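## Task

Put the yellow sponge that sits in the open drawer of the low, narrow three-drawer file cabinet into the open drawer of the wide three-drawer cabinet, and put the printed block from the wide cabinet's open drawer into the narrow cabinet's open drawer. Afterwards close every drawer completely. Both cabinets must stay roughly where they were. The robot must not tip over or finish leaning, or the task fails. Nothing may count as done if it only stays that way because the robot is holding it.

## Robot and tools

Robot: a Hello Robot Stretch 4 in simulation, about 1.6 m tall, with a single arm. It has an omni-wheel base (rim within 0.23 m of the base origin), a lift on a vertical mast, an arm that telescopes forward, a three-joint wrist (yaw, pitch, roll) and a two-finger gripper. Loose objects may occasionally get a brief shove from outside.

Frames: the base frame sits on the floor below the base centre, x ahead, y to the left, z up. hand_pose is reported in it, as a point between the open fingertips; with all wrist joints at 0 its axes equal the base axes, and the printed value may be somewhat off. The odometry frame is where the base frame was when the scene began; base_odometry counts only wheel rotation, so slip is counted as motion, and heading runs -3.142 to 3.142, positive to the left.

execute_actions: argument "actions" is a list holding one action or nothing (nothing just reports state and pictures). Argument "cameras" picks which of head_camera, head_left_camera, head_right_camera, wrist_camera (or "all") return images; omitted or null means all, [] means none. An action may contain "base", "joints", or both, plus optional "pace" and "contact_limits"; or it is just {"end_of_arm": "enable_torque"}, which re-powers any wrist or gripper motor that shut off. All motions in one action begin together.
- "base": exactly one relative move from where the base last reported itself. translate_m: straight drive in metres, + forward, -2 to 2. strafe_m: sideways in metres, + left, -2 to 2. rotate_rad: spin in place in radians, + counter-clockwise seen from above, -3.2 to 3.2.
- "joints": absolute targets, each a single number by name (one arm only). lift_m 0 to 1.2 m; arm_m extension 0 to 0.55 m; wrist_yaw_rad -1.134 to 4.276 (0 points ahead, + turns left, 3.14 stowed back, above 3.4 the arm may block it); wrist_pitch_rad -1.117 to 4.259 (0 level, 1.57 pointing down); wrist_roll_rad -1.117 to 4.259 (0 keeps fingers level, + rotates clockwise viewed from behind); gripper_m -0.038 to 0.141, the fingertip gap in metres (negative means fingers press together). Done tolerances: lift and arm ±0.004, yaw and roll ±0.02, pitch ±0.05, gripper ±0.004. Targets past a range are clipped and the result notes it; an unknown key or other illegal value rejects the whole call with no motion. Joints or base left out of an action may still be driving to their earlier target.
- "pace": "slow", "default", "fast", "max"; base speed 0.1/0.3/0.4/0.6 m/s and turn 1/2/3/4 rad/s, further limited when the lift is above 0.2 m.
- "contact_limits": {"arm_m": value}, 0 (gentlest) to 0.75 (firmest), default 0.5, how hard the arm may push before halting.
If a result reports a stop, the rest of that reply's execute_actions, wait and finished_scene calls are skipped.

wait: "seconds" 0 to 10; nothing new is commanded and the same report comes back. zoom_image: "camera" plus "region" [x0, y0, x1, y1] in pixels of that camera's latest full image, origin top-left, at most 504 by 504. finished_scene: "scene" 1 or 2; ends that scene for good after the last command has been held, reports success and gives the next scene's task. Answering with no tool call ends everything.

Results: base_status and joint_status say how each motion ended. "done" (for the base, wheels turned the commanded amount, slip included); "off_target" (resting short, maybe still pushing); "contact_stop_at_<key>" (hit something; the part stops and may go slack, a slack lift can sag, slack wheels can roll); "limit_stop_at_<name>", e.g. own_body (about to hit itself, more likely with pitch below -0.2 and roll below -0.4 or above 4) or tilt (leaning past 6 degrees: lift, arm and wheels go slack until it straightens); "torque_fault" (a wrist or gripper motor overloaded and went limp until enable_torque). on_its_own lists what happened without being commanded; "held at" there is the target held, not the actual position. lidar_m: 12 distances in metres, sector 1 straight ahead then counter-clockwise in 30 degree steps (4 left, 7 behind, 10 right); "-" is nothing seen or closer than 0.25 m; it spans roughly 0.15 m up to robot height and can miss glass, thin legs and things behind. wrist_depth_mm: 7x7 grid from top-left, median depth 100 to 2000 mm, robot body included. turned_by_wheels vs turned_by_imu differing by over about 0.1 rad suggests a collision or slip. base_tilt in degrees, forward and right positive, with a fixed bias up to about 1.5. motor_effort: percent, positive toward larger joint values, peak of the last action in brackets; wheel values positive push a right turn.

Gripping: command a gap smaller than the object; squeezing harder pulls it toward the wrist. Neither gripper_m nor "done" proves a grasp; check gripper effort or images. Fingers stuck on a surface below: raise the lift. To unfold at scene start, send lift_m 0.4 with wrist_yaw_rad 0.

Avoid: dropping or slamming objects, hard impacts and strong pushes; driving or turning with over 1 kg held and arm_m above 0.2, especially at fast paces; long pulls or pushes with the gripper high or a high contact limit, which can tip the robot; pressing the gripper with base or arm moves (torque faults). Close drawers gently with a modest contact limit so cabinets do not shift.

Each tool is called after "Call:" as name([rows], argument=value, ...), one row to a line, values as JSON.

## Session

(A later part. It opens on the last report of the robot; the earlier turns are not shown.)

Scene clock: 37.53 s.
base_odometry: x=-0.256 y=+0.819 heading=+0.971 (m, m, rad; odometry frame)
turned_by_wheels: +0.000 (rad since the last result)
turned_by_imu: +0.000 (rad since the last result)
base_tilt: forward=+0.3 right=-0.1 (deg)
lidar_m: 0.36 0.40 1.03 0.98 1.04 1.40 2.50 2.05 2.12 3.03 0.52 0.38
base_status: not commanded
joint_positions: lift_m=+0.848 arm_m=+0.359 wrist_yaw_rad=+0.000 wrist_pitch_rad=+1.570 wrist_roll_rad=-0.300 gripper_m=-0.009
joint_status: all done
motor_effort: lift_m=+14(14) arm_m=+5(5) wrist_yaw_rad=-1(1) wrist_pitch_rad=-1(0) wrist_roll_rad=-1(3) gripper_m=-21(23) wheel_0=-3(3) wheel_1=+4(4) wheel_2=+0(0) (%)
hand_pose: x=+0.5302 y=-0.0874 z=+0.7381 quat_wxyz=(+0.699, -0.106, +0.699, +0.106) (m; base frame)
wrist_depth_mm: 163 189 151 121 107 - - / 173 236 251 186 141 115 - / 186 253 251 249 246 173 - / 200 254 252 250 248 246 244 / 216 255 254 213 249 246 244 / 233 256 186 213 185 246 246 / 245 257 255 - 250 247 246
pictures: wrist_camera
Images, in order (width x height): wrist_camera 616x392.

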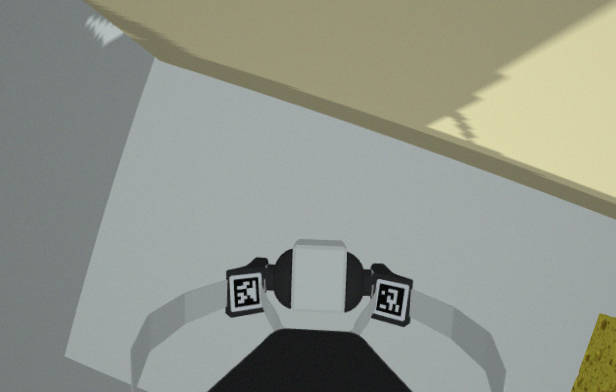

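Call:
execute_actions([
  {"base":{"rotate_rad":0.0},"joints":{"lift_m":1.18,"wrist_roll_rad":0},"pace":"fast"},
], cameras=[])

Call:
execute_actions([
  {"base":{"strafe_m":-0.2},"joints":{"arm_m":0.03},"pace":"fast"},
], cameras=[])

Call:
execute_actions([
  {"base":{"rotate_rad":0.05},"joints":{"lift_m":0.66,"wrist_yaw_rad":3.14},"pace":"fast"},
])

Scene clock: 39.77 s.
base_odometry: x=-0.256 y=+0.819 heading=+0.971 (m, m, rad; odometry frame)
turned_by_wheels: +0.000 (rad since the last result)
turned_by_imu: +0.000 (rad since the last result)
base_tilt: forward=+0.2 right=-0.1 (deg)
lidar_m: 0.33 0.40 1.05 0.98 1.04 1.41 2.54 2.04 2.14 3.04 0.48 0.38
base_status: done
joint_positions: lift_m=+1.180 arm_m=+0.359 wrist_yaw_rad=+0.000 wrist_pitch_rad=+1.570 wrist_roll_rad=+0.000 gripper_m=-0.009
joint_status: all done
motor_effort: lift_m=+22(21) arm_m=+5(6) wrist_yaw_rad=+0(0) wrist_pitch_rad=+2(1) wrist_roll_rad=+0(4) gripper_m=-22(21) wheel_0=+0(1) wheel_1=+0(3) wheel_2=+0(2) (%)
hand_pose: x=+0.5302 y=-0.0874 z=+1.0694 quat_wxyz=(+0.707, +0.000, +0.707, +0.000) (m; base frame)
wrist_depth_mm: 1336 1308 336 332 330 327 324 / 1336 1336 340 334 334 329 327 / 1336 1336 373 351 334 330 327 / 1308 1308 574 585 580 569 564 / 1308 1336 512 214 580 580 574 / 1366 1336 186 212 185 569 574 / 1336 384 394 - 413 362 407
pictures: none
No camera images: the call's "cameras" was empty. Leave "cameras" out to get every camera's image.

Scene clock: 41.70 s.
base_odometry: x=-0.091 y=+0.706 heading=+0.971 (m, m, rad; odometry frame)
turned_by_wheels: +0.000 (rad since the last result)
turned_by_imu: +0.000 (rad since the last result)
base_tilt: forward=+0.1 right=-0.2 (deg)
lidar_m: 0.36 0.39 1.25 1.18 1.26 1.68 2.53 1.92 2.16 2.85 0.53 0.37
base_status: done
joint_positions: lift_m=+1.180 arm_m=+0.031 wrist_yaw_rad=+0.000 wrist_pitch_rad=+1.570 wrist_roll_rad=+0.000 gripper_m=-0.009
joint_status: all done
motor_effort: lift_m=+22(22) arm_m=-5(6) wrist_yaw_rad=+0(0) wrist_pitch_rad=+0(1) wrist_roll_rad=-1(2) gripper_m=-20(21) wheel_0=+3(10) wheel_1=-1(9) wheel_2=+0(1) (%)
hand_pose: x=+0.2020 y=-0.0874 z=+1.0694 quat_wxyz=(+0.707, +0.000, +0.707, +0.000) (m; base frame)
wrist_depth_mm: 294 293 291 286 281 277 285 / 439 439 439 427 404 394 377 / 1336 1336 1308 1281 1281 1255 1255 / 1336 1366 1336 1308 1281 1281 1281 / 1366 1308 1308 213 1281 1281 1308 / 1336 1336 185 213 184 1255 1281 / 1336 1366 1336 - 1308 1281 1281
pictures: none
No camera images: the call's "cameras" was empty. Leave "cameras" out to get every camera's image.

Scene clock: 44.10 s.
base_odometry: x=-0.091 y=+0.706 heading=+1.020 (m, m, rad; odometry frame)
turned_by_wheels: +0.049 (rad since the last result)
turned_by_imu: +0.049 (rad since the last result)
base_tilt: forward=+0.2 right=-0.1 (deg)
lidar_m: 0.36 0.38 1.22 1.20 1.25 1.74 2.51 1.94 2.82 2.83 0.51 0.37
base_status: done
joint_positions: lift_m=+0.660 arm_m=+0.031 wrist_yaw_rad=+3.140 wrist_pitch_rad=+1.570 wrist_roll_rad=+0.000 gripper_m=-0.009
joint_status: all done
motor_effort: lift_m=+15(24) arm_m=-5(6) wrist_yaw_rad=+1(6) wrist_pitch_rad=+1(1) wrist_roll_rad=+2(0) gripper_m=-21(21) wheel_0=-5(8) wheel_1=-2(9) wheel_2=-3(8) (%)
hand_pose: x=+0.2018 y=+0.0874 z=+0.5500 quat_wxyz=(+0.001, -0.707, +0.001, +0.707) (m; base frame)
wrist_depth_mm: 778 788 559 559 768 768 750 / 788 788 564 564 554 759 750 / 788 788 569 559 759 768 759 / 788 788 564 564 778 759 750 / 809 788 788 212 768 768 750 / 798 798 185 213 185 768 759 / 809 798 788 - 778 759 768
pictures: head_camera, head_left_camera, head_right_camera, wrist_camera
Images, in order (width x height): head_camera 420x560, head_left_camera 420x672, head_right_camera 420x672, wrist_camera 616x392.

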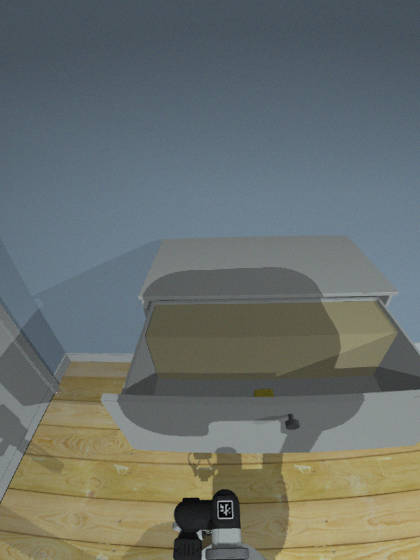

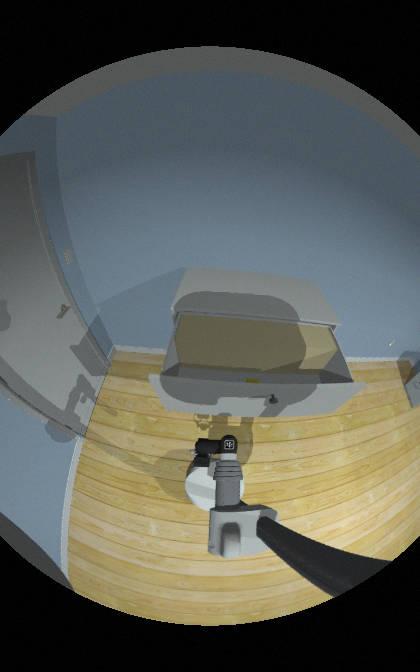

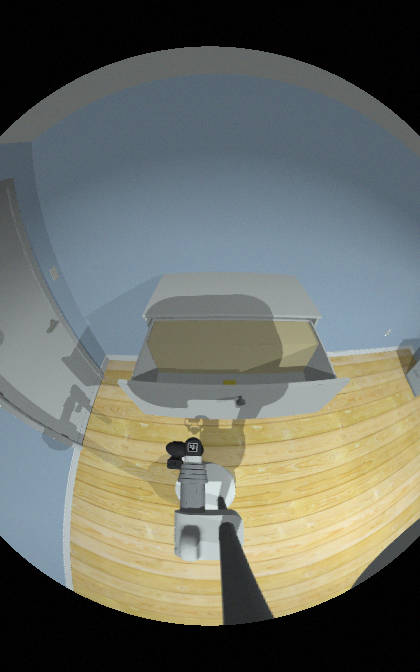

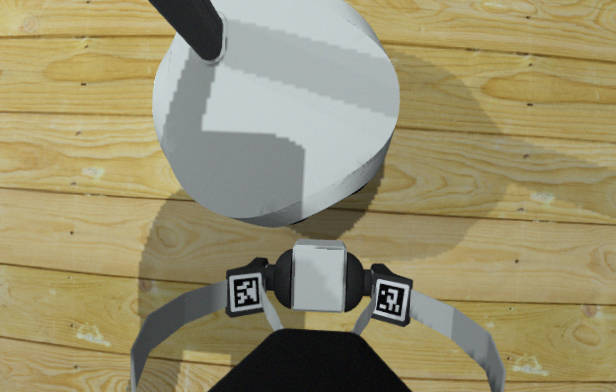

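Call:
execute_actions([
  {"base":{"translate_m":0.08},"joints":{"arm_m":0.06,"wrist_yaw_rad":3.35,"wrist_pitch_rad":1.4}},
], cameras=[])

Call:
execute_actions([
  {"joints":{"arm_m":0.4},"pace":"slow","contact_limits":{"arm_m":0.3}},
], cameras=["head_camera","head_left_camera"])

Scene clock: 45.70 s.
base_odometry: x=-0.049 y=+0.774 heading=+1.021 (m, m, rad; odometry frame)
turned_by_wheels: +0.000 (rad since the last result)
turned_by_imu: +0.000 (rad since the last result)
base_tilt: forward=+0.2 right=-0.1 (deg)
lidar_m: 0.28 0.30 1.23 1.17 1.26 1.74 2.60 2.01 2.87 2.83 0.41 0.29
base_status: done
joint_positions: lift_m=+0.660 arm_m=+0.059 wrist_yaw_rad=+3.350 wrist_pitch_rad=+1.401 wrist_roll_rad=+0.000 gripper_m=-0.009
joint_status: all done
motor_effort: lift_m=+15(15) arm_m=+5(6) wrist_yaw_rad=+1(4) wrist_pitch_rad=-1(5) wrist_roll_rad=-1(0) gripper_m=-23(21) wheel_0=+3(9) wheel_1=+3(8) wheel_2=-2(14) (%)
hand_pose: x=+0.1641 y=+0.0755 z=+0.5542 quat_wxyz=(-0.079, -0.641, -0.067, +0.760) (m; base frame)
wrist_depth_mm: 891 878 466 854 866 854 842 / 866 854 615 609 820 820 820 / 831 831 597 597 597 798 798 / 809 820 585 580 580 778 778 / 788 788 778 213 768 768 768 / 778 768 186 212 185 750 741 / 759 750 750 - 732 741 723
pictures: none
No camera images: the call's "cameras" was empty. Leave "cameras" out to get every camera's image.

Scene clock: 50.37 s.
base_odometry: x=-0.049 y=+0.774 heading=+1.020 (m, m, rad; odometry frame)
turned_by_wheels: +0.000 (rad since the last result)
turned_by_imu: +0.006 (rad since the last result)
base_tilt: forward=+0.2 right=+0.0 (deg)
lidar_m: 0.58 0.61 1.21 1.18 1.27 1.74 2.60 2.01 2.86 2.85 0.79 0.58
base_status: not commanded
joint_positions: lift_m=+0.660 arm_m=+0.399 wrist_yaw_rad=+3.350 wrist_pitch_rad=+1.401 wrist_roll_rad=+0.000 gripper_m=-0.009
joint_status: all done
motor_effort: lift_m=+15(15) arm_m=+7(15) wrist_yaw_rad=+1(2) wrist_pitch_rad=+0(2) wrist_roll_rad=+1(0) gripper_m=-20(22) wheel_0=+3(3) wheel_1=+1(5) wheel_2=-5(8) (%)
contact_limits: arm_m 0.3
hand_pose: x=+0.5037 y=+0.0754 z=+0.5541 quat_wxyz=(-0.079, -0.641, -0.067, +0.761) (m; base frame)
wrist_depth_mm: 878 866 854 627 621 842 842 / 866 854 854 661 691 820 831 / 831 831 820 820 809 809 798 / 820 809 798 798 788 788 788 / 788 778 788 213 768 759 759 / 484 585 185 213 185 741 741 / 353 394 512 - 732 732 732
pictures: head_camera, head_left_camera
Images, in order (width x height): head_camera 420x560, head_left_camera 420x672.

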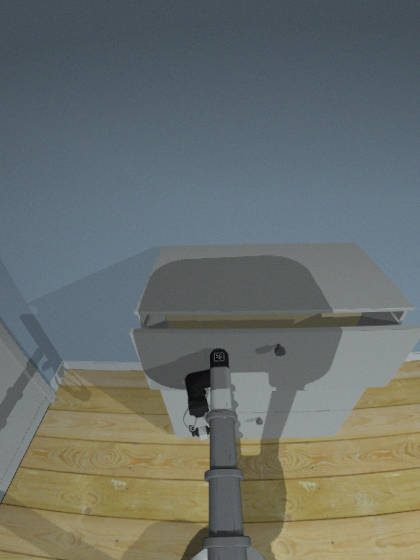

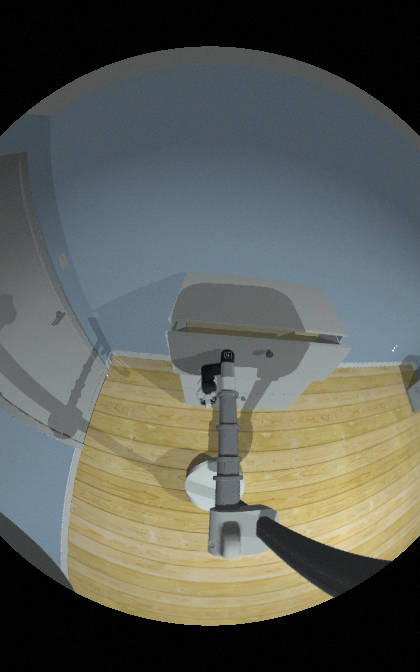

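Call:
execute_actions([
  {"joints":{"arm_m":0.5},"pace":"slow","contact_limits":{"arm_m":0.2}},
], cameras=["head_camera","head_left_camera"])

Scene clock: 52.27 s.
base_odometry: x=-0.049 y=+0.774 heading=+1.020 (m, m, rad; odometry frame)
turned_by_wheels: +0.000 (rad since the last result)
turned_by_imu: +0.003 (rad since the last result)
base_tilt: forward=+0.3 right=-0.1 (deg)
lidar_m: 0.65 0.69 1.21 1.17 1.27 1.75 2.59 2.00 2.87 2.84 0.90 0.65
base_status: not commanded
joint_positions: lift_m=+0.660 arm_m=+0.473 wrist_yaw_rad=+3.350 wrist_pitch_rad=+1.401 wrist_roll_rad=+0.000 gripper_m=-0.009
joint_status: arm_m contact_stop (moved +0.075 of +0.101)
on_its_own: arm_m is slack since a contact_stop (your +0.500 is given up)
motor_effort: lift_m=+16(16) arm_m=+0(20) wrist_yaw_rad=+0(1) wrist_pitch_rad=-1(3) wrist_roll_rad=+0(0) gripper_m=-22(22) wheel_0=+1(3) wheel_1=+2(4) wheel_2=-6(11) (%)
contact_limits: arm_m 0.2
hand_pose: x=+0.5782 y=+0.0754 z=+0.5541 quat_wxyz=(-0.079, -0.641, -0.067, +0.761) (m; base frame)
wrist_depth_mm: 878 878 866 640 634 842 831 / 854 842 842 820 831 831 820 / 842 831 820 809 798 798 809 / 809 798 798 798 798 778 788 / 492 723 788 213 759 759 768 / 296 355 186 213 184 750 750 / 215 241 312 - 627 723 723
pictures: head_camera, head_left_camera
Images, in order (width x height): head_camera 420x560, head_left_camera 420x672.

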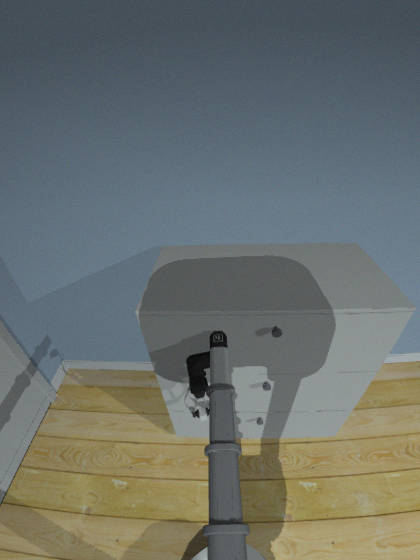

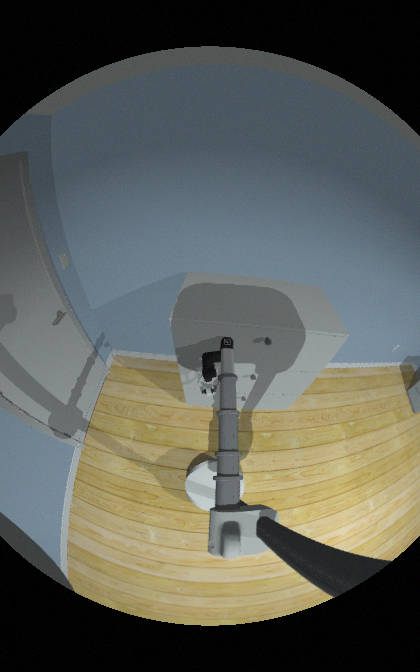

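Call:
execute_actions([
  {"base":{"translate_m":-0.1},"joints":{"arm_m":0.05},"pace":"fast"},
], cameras=[])

Call:
execute_actions([
  {"base":{"rotate_rad":-2.29},"pace":"fast"},
], cameras=[])

Call:
execute_actions([
  {"base":{"translate_m":1.71},"joints":{"wrist_yaw_rad":0,"wrist_pitch_rad":1.57},"pace":"max"},
], cameras=[])

Call:
execute_actions([
  {"base":{"rotate_rad":-0.83},"joints":{"arm_m":0.3},"pace":"fast"},
])

Scene clock: 54.63 s.
base_odometry: x=-0.102 y=+0.689 heading=+1.020 (m, m, rad; odometry frame)
turned_by_wheels: +0.000 (rad since the last result)
turned_by_imu: +0.000 (rad since the last result)
base_tilt: forward=+0.2 right=+0.0 (deg)
lidar_m: 0.75 0.79 1.23 1.19 1.25 1.77 2.49 1.92 2.84 2.86 1.74 0.75
base_status: done
joint_positions: lift_m=+0.660 arm_m=+0.051 wrist_yaw_rad=+3.350 wrist_pitch_rad=+1.400 wrist_roll_rad=+0.000 gripper_m=-0.009
joint_status: all done
motor_effort: lift_m=+16(16) arm_m=-5(7) wrist_yaw_rad=-2(1) wrist_pitch_rad=+0(1) wrist_roll_rad=-1(0) gripper_m=-21(22) wheel_0=-2(13) wheel_1=-1(9) wheel_2=-1(15) (%)
hand_pose: x=+0.1559 y=+0.0754 z=+0.5541 quat_wxyz=(-0.080, -0.641, -0.067, +0.761) (m; base frame)
wrist_depth_mm: 891 866 436 854 854 854 854 / 866 854 615 609 831 820 820 / 831 831 597 597 597 798 809 / 820 820 585 574 580 788 788 / 798 788 574 213 768 768 768 / 778 768 188 213 184 750 741 / 759 750 750 - 741 723 723
pictures: none
No camera images: the call's "cameras" was empty. Leave "cameras" out to get every camera's image.

Scene clock: 56.80 s.
base_odometry: x=-0.102 y=+0.689 heading=-1.270 (m, m, rad; odometry frame)
turned_by_wheels: -2.290 (rad since the last result)
turned_by_imu: -2.265 (rad since the last result)
base_tilt: forward=+0.1 right=-0.1 (deg)
lidar_m: 1.92 2.85 2.18 0.81 0.75 0.77 1.31 1.18 1.21 1.48 2.48 1.92
base_status: done
joint_positions: lift_m=+0.660 arm_m=+0.051 wrist_yaw_rad=+3.350 wrist_pitch_rad=+1.401 wrist_roll_rad=+0.000 gripper_m=-0.009
joint_status: not commanded
motor_effort: lift_m=+16(16) arm_m=-5(5) wrist_yaw_rad=+0(1) wrist_pitch_rad=-2(3) wrist_roll_rad=+2(1) gripper_m=-22(22) wheel_0=+3(11) wheel_1=+2(12) wheel_2=+2(9) (%)
hand_pose: x=+0.1560 y=+0.0754 z=+0.5540 quat_wxyz=(-0.079, -0.641, -0.067, +0.760) (m; base frame)
wrist_depth_mm: 891 866 436 854 866 842 842 / 866 854 609 609 831 831 831 / 831 831 597 591 597 809 809 / 820 809 585 585 580 788 778 / 798 778 574 213 768 768 768 / 778 778 186 213 184 750 741 / 759 759 750 - 741 732 723
pictures: none
No camera images: the call's "cameras" was empty. Leave "cameras" out to get every camera's image.

Scene clock: 62.00 s.
base_odometry: x=+0.406 y=-0.944 heading=-1.270 (m, m, rad; odometry frame)
turned_by_wheels: +0.000 (rad since the last result)
turned_by_imu: -0.007 (rad since the last result)
base_tilt: forward=+0.3 right=-0.1 (deg)
lidar_m: 1.61 1.44 1.43 2.13 2.36 2.00 2.30 2.50 2.45 1.55 0.40 0.42
base_status: done
joint_positions: lift_m=+0.660 arm_m=+0.051 wrist_yaw_rad=+0.000 wrist_pitch_rad=+1.570 wrist_roll_rad=+0.000 gripper_m=-0.009
joint_status: all done
motor_effort: lift_m=+16(16) arm_m=-5(5) wrist_yaw_rad=+0(7) wrist_pitch_rad=+0(6) wrist_roll_rad=-2(4) gripper_m=-23(22) wheel_0=+3(12) wheel_1=+0(6) wheel_2=+0(14) (%)
hand_pose: x=+0.2220 y=-0.0874 z=+0.5499 quat_wxyz=(+0.707, +0.000, +0.707, +0.000) (m; base frame)
wrist_depth_mm: 788 788 778 768 768 332 273 / 798 798 778 768 768 392 304 / 788 778 788 778 759 768 340 / 798 788 788 778 768 759 759 / 809 798 580 213 778 759 759 / 809 798 186 212 185 759 759 / 798 798 574 - 778 768 759
pictures: none
No camera images: the call's "cameras" was empty. Leave "cameras" out to get every camera's image.

Scene clock: 63.57 s.
base_odometry: x=+0.406 y=-0.944 heading=-2.099 (m, m, rad; odometry frame)
turned_by_wheels: -0.830 (rad since the last result)
turned_by_imu: -0.821 (rad since the last result)
base_tilt: forward=+0.2 right=+0.0 (deg)
lidar_m: 0.40 0.47 1.50 1.45 2.14 2.27 2.36 1.96 2.58 2.49 1.90 0.47
base_status: done
joint_positions: lift_m=+0.660 arm_m=+0.299 wrist_yaw_rad=+0.000 wrist_pitch_rad=+1.570 wrist_roll_rad=+0.000 gripper_m=-0.009
joint_status: all done
motor_effort: lift_m=+16(16) arm_m=+5(6) wrist_yaw_rad=-1(1) wrist_pitch_rad=+0(1) wrist_roll_rad=+1(0) gripper_m=-21(21) wheel_0=+4(8) wheel_1=-1(9) wheel_2=+1(10) (%)
hand_pose: x=+0.4702 y=-0.0874 z=+0.5499 quat_wxyz=(+0.707, +0.000, +0.707, +0.000) (m; base frame)
wrist_depth_mm: 353 387 382 379 375 759 741 / 362 387 384 379 377 759 750 / 366 389 387 382 377 759 759 / 373 389 387 384 382 759 750 / 798 312 282 213 277 768 759 / 798 798 185 212 184 768 750 / 809 809 798 - 768 768 759
pictures: head_camera, head_left_camera, head_right_camera, wrist_camera
Images, in order (width x height): head_camera 420x560, head_left_camera 420x672, head_right_camera 420x672, wrist_camera 616x392.

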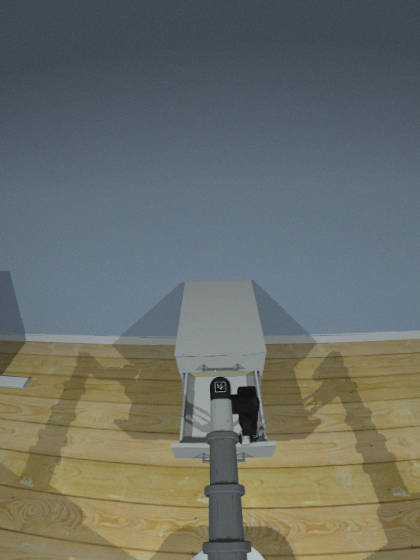

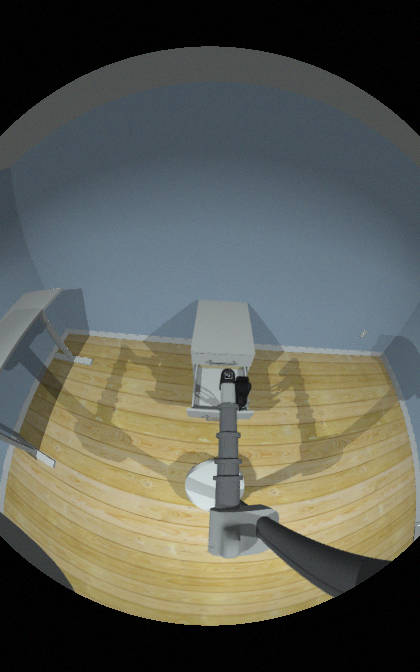

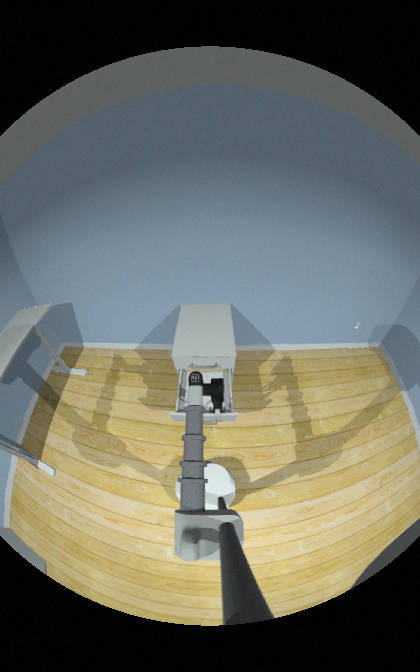

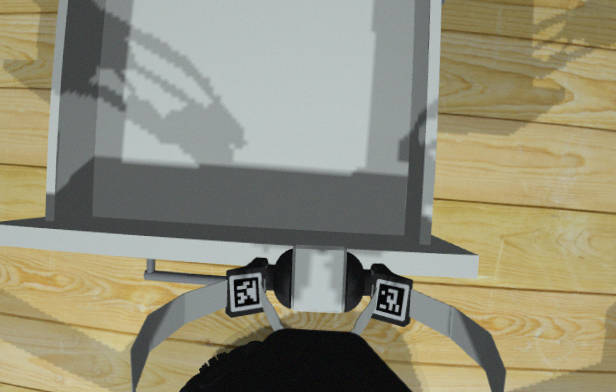

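Call:
execute_actions([
  {"base":{"strafe_m":0.07},"joints":{"arm_m":0.43},"pace":"fast"},
], cameras=[])

Call:
execute_actions([
  {"joints":{"lift_m":0.529}},
], cameras=[])

Call:
execute_actions([
  {"joints":{"gripper_m":0.06}},
], cameras=["wrist_camera"])

Call:
execute_actions([
  {"joints":{"lift_m":0.66},"pace":"fast"},
], cameras=["wrist_camera"])

Call:
execute_actions([
  {"base":{"translate_m":-0.1},"joints":{"arm_m":0,"gripper_m":0},"pace":"fast"},
], cameras=[])

Call:
execute_actions([
  {"joints":{"lift_m":0.3,"wrist_pitch_rad":0}},
], cameras=["wrist_camera","head_camera"])

Scene clock: 65.20 s.
base_odometry: x=+0.466 y=-0.980 heading=-2.099 (m, m, rad; odometry frame)
turned_by_wheels: +0.000 (rad since the last result)
turned_by_imu: +0.000 (rad since the last result)
base_tilt: forward=+0.2 right=-0.1 (deg)
lidar_m: 0.42 0.49 1.43 1.37 2.06 2.15 2.35 1.98 2.66 2.54 1.91 0.46
base_status: done
joint_positions: lift_m=+0.660 arm_m=+0.429 wrist_yaw_rad=+0.000 wrist_pitch_rad=+1.570 wrist_roll_rad=+0.000 gripper_m=-0.009
joint_status: all done
motor_effort: lift_m=+16(16) arm_m=+5(6) wrist_yaw_rad=-1(0) wrist_pitch_rad=+3(1) wrist_roll_rad=-1(0) gripper_m=-20(22) wheel_0=-2(14) wheel_1=+0(12) wheel_2=+0(1) (%)
hand_pose: x=+0.6003 y=-0.0874 z=+0.5499 quat_wxyz=(+0.707, +0.000, +0.707, +0.000) (m; base frame)
wrist_depth_mm: 788 384 382 379 375 366 750 / 798 384 384 377 377 370 750 / 798 387 387 382 377 373 750 / 798 389 387 382 377 375 750 / 809 389 387 213 379 377 759 / 809 379 186 213 184 362 759 / 809 324 362 - 382 340 759
pictures: none
No camera images: the call's "cameras" was empty. Leave "cameras" out to get every camera's image.

Scene clock: 66.80 s.
base_odometry: x=+0.466 y=-0.980 heading=-2.099 (m, m, rad; odometry frame)
turned_by_wheels: +0.000 (rad since the last result)
turned_by_imu: +0.000 (rad since the last result)
base_tilt: forward=+0.3 right=-0.1 (deg)
lidar_m: 0.43 0.49 1.42 1.38 2.09 2.16 2.35 1.97 2.64 2.54 1.92 0.46
base_status: not commanded
joint_positions: lift_m=+0.529 arm_m=+0.429 wrist_yaw_rad=+0.000 wrist_pitch_rad=+1.570 wrist_roll_rad=+0.000 gripper_m=-0.009
joint_status: all done
motor_effort: lift_m=+14(17) arm_m=+5(5) wrist_yaw_rad=-2(1) wrist_pitch_rad=+2(2) wrist_roll_rad=-1(1) gripper_m=-23(20) wheel_0=-2(2) wheel_1=+0(0) wheel_2=+0(0) (%)
hand_pose: x=+0.6002 y=-0.0874 z=+0.4191 quat_wxyz=(+0.707, +0.000, +0.707, +0.000) (m; base frame)
wrist_depth_mm: 229 252 251 248 246 243 241 / 233 254 252 250 246 244 243 / 237 255 253 251 249 245 243 / 241 256 253 251 249 246 245 / 243 257 254 213 249 247 242 / 245 259 186 213 184 247 237 / 243 259 256 - 251 247 231
pictures: none
No camera images: the call's "cameras" was empty. Leave "cameras" out to get every camera's image.

Scene clock: 68.27 s.
base_odometry: x=+0.466 y=-0.980 heading=-2.099 (m, m, rad; odometry frame)
turned_by_wheels: +0.000 (rad since the last result)
turned_by_imu: +0.000 (rad since the last result)
base_tilt: forward=+0.3 right=-0.1 (deg)
lidar_m: 0.42 0.50 1.44 1.39 2.08 2.16 2.34 2.00 2.65 2.55 1.91 0.45
base_status: not commanded
joint_positions: lift_m=+0.529 arm_m=+0.429 wrist_yaw_rad=+0.000 wrist_pitch_rad=+1.570 wrist_roll_rad=+0.000 gripper_m=+0.060
joint_status: all done
motor_effort: lift_m=+14(14) arm_m=+5(5) wrist_yaw_rad=-1(1) wrist_pitch_rad=-1(1) wrist_roll_rad=+1(2) gripper_m=-2(20) wheel_0=-2(2) wheel_1=+0(0) wheel_2=+0(0) (%)
hand_pose: x=+0.6002 y=-0.0874 z=+0.4191 quat_wxyz=(+0.707, +0.000, +0.707, +0.000) (m; base frame)
wrist_depth_mm: 229 254 251 249 246 244 241 / 232 254 252 249 247 245 243 / 237 255 252 251 248 245 243 / 241 256 253 251 249 246 244 / 242 257 253 251 249 248 243 / 243 258 198 224 195 248 238 / 245 259 257 - 251 248 233
pictures: wrist_camera
Images, in order (width x height): wrist_camera 616x392.

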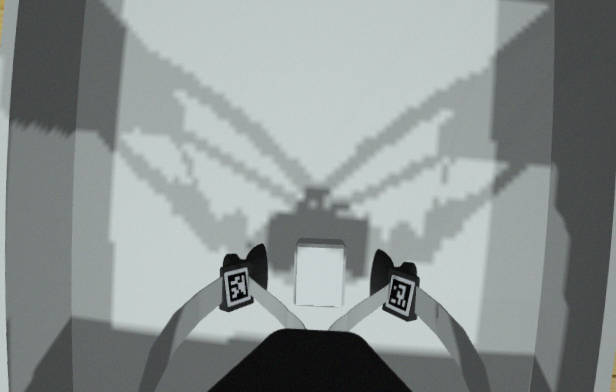

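Scene clock: 69.57 s.
base_odometry: x=+0.466 y=-0.980 heading=-2.099 (m, m, rad; odometry frame)
turned_by_wheels: +0.000 (rad since the last result)
turned_by_imu: +0.000 (rad since the last result)
base_tilt: forward=+0.3 right=+0.0 (deg)
lidar_m: 0.44 0.47 1.43 1.39 2.08 2.16 2.35 1.97 2.65 2.54 1.89 0.47
base_status: not commanded
joint_positions: lift_m=+0.660 arm_m=+0.429 wrist_yaw_rad=+0.000 wrist_pitch_rad=+1.570 wrist_roll_rad=+0.000 gripper_m=+0.060
joint_status: all done
motor_effort: lift_m=+22(22) arm_m=+5(5) wrist_yaw_rad=-1(1) wrist_pitch_rad=+1(5) wrist_roll_rad=+1(0) gripper_m=-4(4) wheel_0=-2(2) wheel_1=+0(0) wheel_2=+0(0) (%)
hand_pose: x=+0.6002 y=-0.0874 z=+0.5494 quat_wxyz=(+0.707, +0.000, +0.707, +0.000) (m; base frame)
wrist_depth_mm: 788 384 382 377 375 368 741 / 798 384 384 379 375 370 741 / 788 387 382 379 377 373 741 / 809 389 384 382 379 375 741 / 798 389 387 382 377 377 759 / 809 392 198 382 195 366 759 / 809 324 359 - 377 338 768
pictures: wrist_camera
Images, in order (width x height): wrist_camera 616x392.

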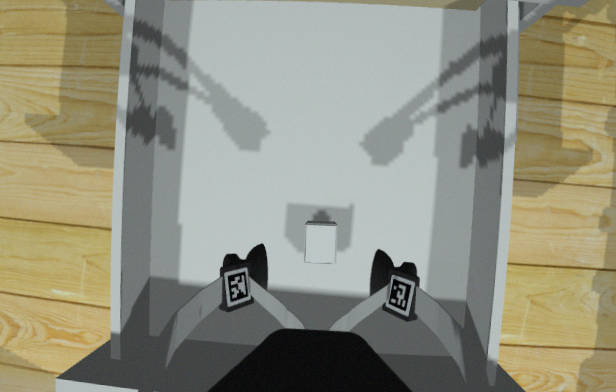

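Scene clock: 71.53 s.
base_odometry: x=+0.517 y=-0.893 heading=-2.100 (m, m, rad; odometry frame)
turned_by_wheels: -0.001 (rad since the last result)
turned_by_imu: +0.000 (rad since the last result)
base_tilt: forward=+0.2 right=-0.1 (deg)
lidar_m: 0.52 1.58 1.43 1.39 2.01 2.11 2.25 1.90 2.65 2.54 2.04 0.55
base_status: done
joint_positions: lift_m=+0.660 arm_m=+0.001 wrist_yaw_rad=+0.000 wrist_pitch_rad=+1.570 wrist_roll_rad=+0.000 gripper_m=+0.000
joint_status: all done
motor_effort: lift_m=+22(22) arm_m=-5(6) wrist_yaw_rad=+0(1) wrist_pitch_rad=+1(0) wrist_roll_rad=-2(2) gripper_m=-6(8) wheel_0=-3(10) wheel_1=-2(7) wheel_2=-2(10) (%)
hand_pose: x=+0.1725 y=-0.0874 z=+0.5494 quat_wxyz=(+0.707, +0.000, +0.707, +0.000) (m; base frame)
wrist_depth_mm: 788 798 778 778 768 750 741 / 788 788 778 768 768 759 750 / 798 788 788 768 768 759 750 / 798 788 798 778 768 768 750 / 798 788 569 559 768 768 759 / 809 798 564 193 185 768 759 / 798 809 574 - 788 768 759
pictures: none
No camera images: the call's "cameras" was empty. Leave "cameras" out to get every camera's image.

Scene clock: 74.00 s.
base_odometry: x=+0.517 y=-0.893 heading=-2.100 (m, m, rad; odometry frame)
turned_by_wheels: +0.000 (rad since the last result)
turned_by_imu: +0.001 (rad since the last result)
base_tilt: forward=+0.3 right=+0.0 (deg)
lidar_m: 0.51 1.57 1.43 1.37 2.02 2.14 2.24 1.88 2.63 2.55 2.05 0.54
base_status: not commanded
joint_positions: lift_m=+0.300 arm_m=+0.001 wrist_yaw_rad=+0.000 wrist_pitch_rad=+0.003 wrist_roll_rad=+0.000 gripper_m=+0.000
joint_status: all done
motor_effort: lift_m=+14(21) arm_m=-5(5) wrist_yaw_rad=-1(1) wrist_pitch_rad=-8(11) wrist_roll_rad=+1(2) gripper_m=-7(7) wheel_0=-3(3) wheel_1=-2(3) wheel_2=-2(3) (%)
hand_pose: x=+0.4608 y=-0.0874 z=+0.4778 quat_wxyz=(+1.000, +0.000, +0.001, +0.000) (m; base frame)
wrist_depth_mm: 1336 1308 1281 1281 1255 1229 1205 / 1336 1336 1281 1255 1255 1229 1229 / 1336 1308 683 676 676 1255 1229 / 1366 1308 707 683 668 1229 1229 / 1366 338 336 330 327 325 1229 / 1336 340 300 193 185 327 1182 / 1008 946 338 - 330 327 1160
pictures: head_camera, wrist_camera
Images, in order (width x height): head_camera 420x560, wrist_camera 616x392.

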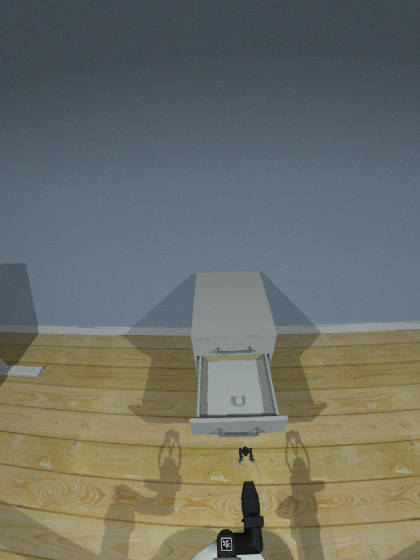

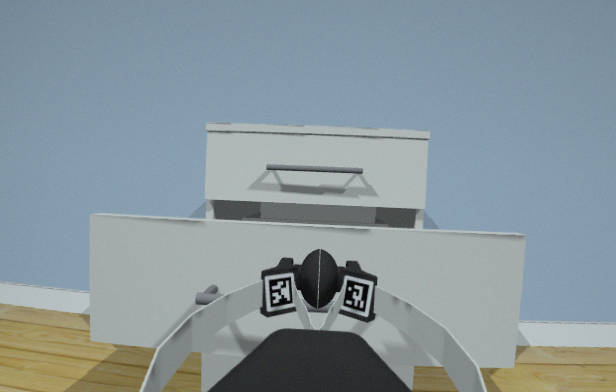

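Call:
execute_actions([
  {"joints":{"arm_m":0.455},"pace":"slow","contact_limits":{"arm_m":0.2}},
])

Scene clock: 79.80 s.
base_odometry: x=+0.517 y=-0.893 heading=-2.100 (m, m, rad; odometry frame)
turned_by_wheels: +0.000 (rad since the last result)
turned_by_imu: +0.001 (rad since the last result)
base_tilt: forward=+0.2 right=-0.1 (deg)
lidar_m: 0.87 1.57 1.42 1.38 2.00 2.14 2.24 1.91 2.66 2.55 2.03 0.94
base_status: not commanded
joint_positions: lift_m=+0.300 arm_m=+0.448 wrist_yaw_rad=-0.002 wrist_pitch_rad=+0.002 wrist_roll_rad=+0.000 gripper_m=+0.000
joint_status: arm_m contact_stop (moved +0.447 of +0.454)
on_its_own: arm_m is slack since a contact_stop (your +0.455 is given up)
motor_effort: lift_m=+14(14) arm_m=+0(15) wrist_yaw_rad=+4(23) wrist_pitch_rad=-1(9) wrist_roll_rad=-1(2) gripper_m=-5(5) wheel_0=-1(3) wheel_1=-1(3) wheel_2=-6(6) (%)
contact_limits: arm_m 0.2
hand_pose: x=+0.9073 y=-0.0879 z=+0.4780 quat_wxyz=(+1.000, +0.000, +0.001, -0.001) (m; base frame)
wrist_depth_mm: 241 238 236 233 231 229 229 / 241 240 236 235 231 229 227 / 243 239 236 235 233 229 229 / 244 241 239 236 234 231 229 / 245 243 240 236 235 233 230 / 246 244 184 203 185 232 230 / 247 245 224 - 203 232 231
pictures: head_camera, head_left_camera, head_right_camera, wrist_camera
Images, in order (width x height): head_camera 420x560, head_left_camera 420x672, head_right_camera 420x672, wrist_camera 616x392.

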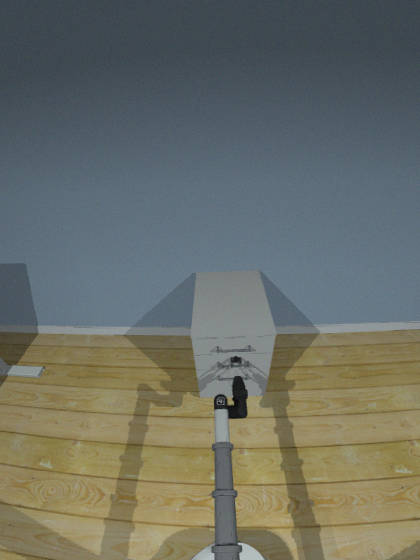

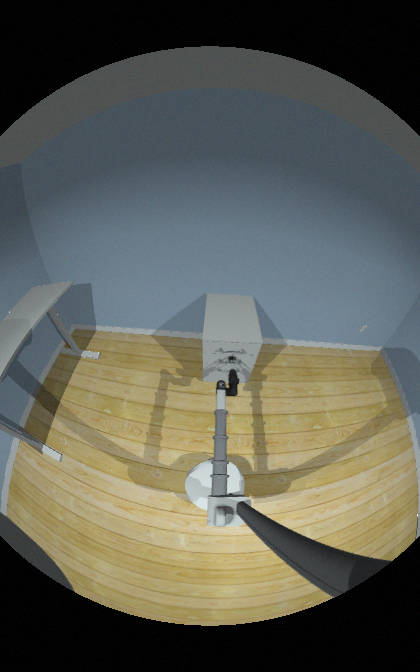

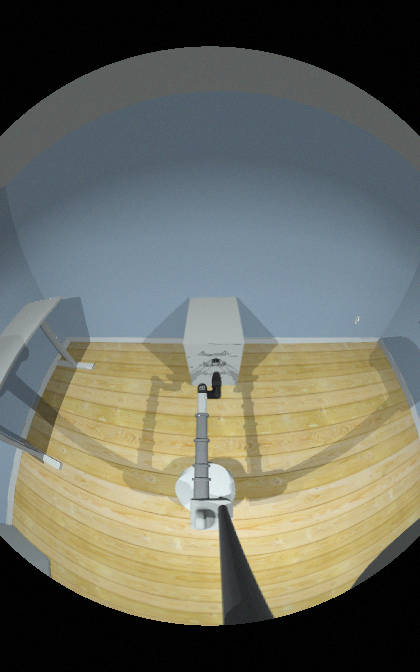

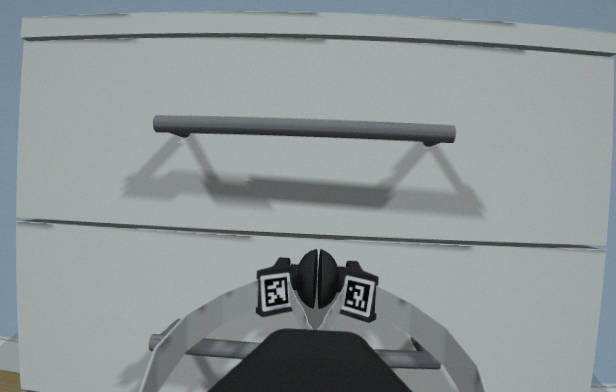

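Call:
execute_actions([
  {"joints":{"arm_m":0.37},"pace":"fast"},
], cameras=["wrist_camera"])

Call:
finished_scene(scene=1)

Scene clock: 80.93 s.
base_odometry: x=+0.517 y=-0.893 heading=-2.100 (m, m, rad; odometry frame)
turned_by_wheels: +0.000 (rad since the last result)
turned_by_imu: +0.000 (rad since the last result)
base_tilt: forward=+0.1 right=-0.2 (deg)
lidar_m: 0.86 1.59 1.43 1.38 2.00 2.11 2.26 1.89 2.66 2.56 2.05 0.95
base_status: not commanded
joint_positions: lift_m=+0.300 arm_m=+0.371 wrist_yaw_rad=+0.000 wrist_pitch_rad=+0.002 wrist_roll_rad=+0.000 gripper_m=+0.000
joint_status: all done
motor_effort: lift_m=+14(14) arm_m=-6(7) wrist_yaw_rad=+0(4) wrist_pitch_rad=-6(5) wrist_roll_rad=+0(1) gripper_m=-5(6) wheel_0=-1(1) wheel_1=-1(1) wheel_2=-5(6) (%)
hand_pose: x=+0.8303 y=-0.0875 z=+0.4778 quat_wxyz=(+1.000, +0.000, +0.001, +0.000) (m; base frame)
wrist_depth_mm: 946 946 917 904 878 866 854 / 946 315 314 310 307 304 842 / 946 317 315 312 309 306 866 / 976 319 319 314 310 306 866 / 976 320 317 312 312 307 854 / 976 324 296 193 185 310 878 / 960 327 322 - 314 309 878
pictures: wrist_camera
Images, in order (width x height): wrist_camera 616x392.

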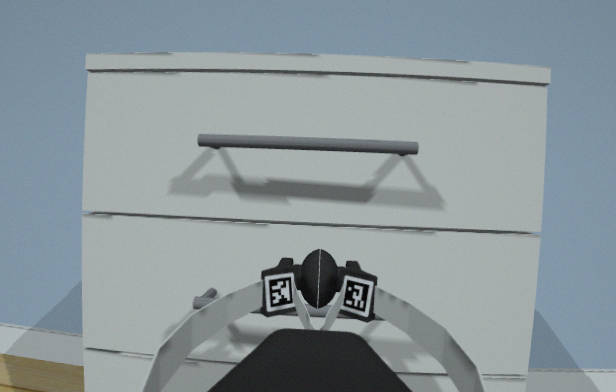

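The scene is finished: the task was done.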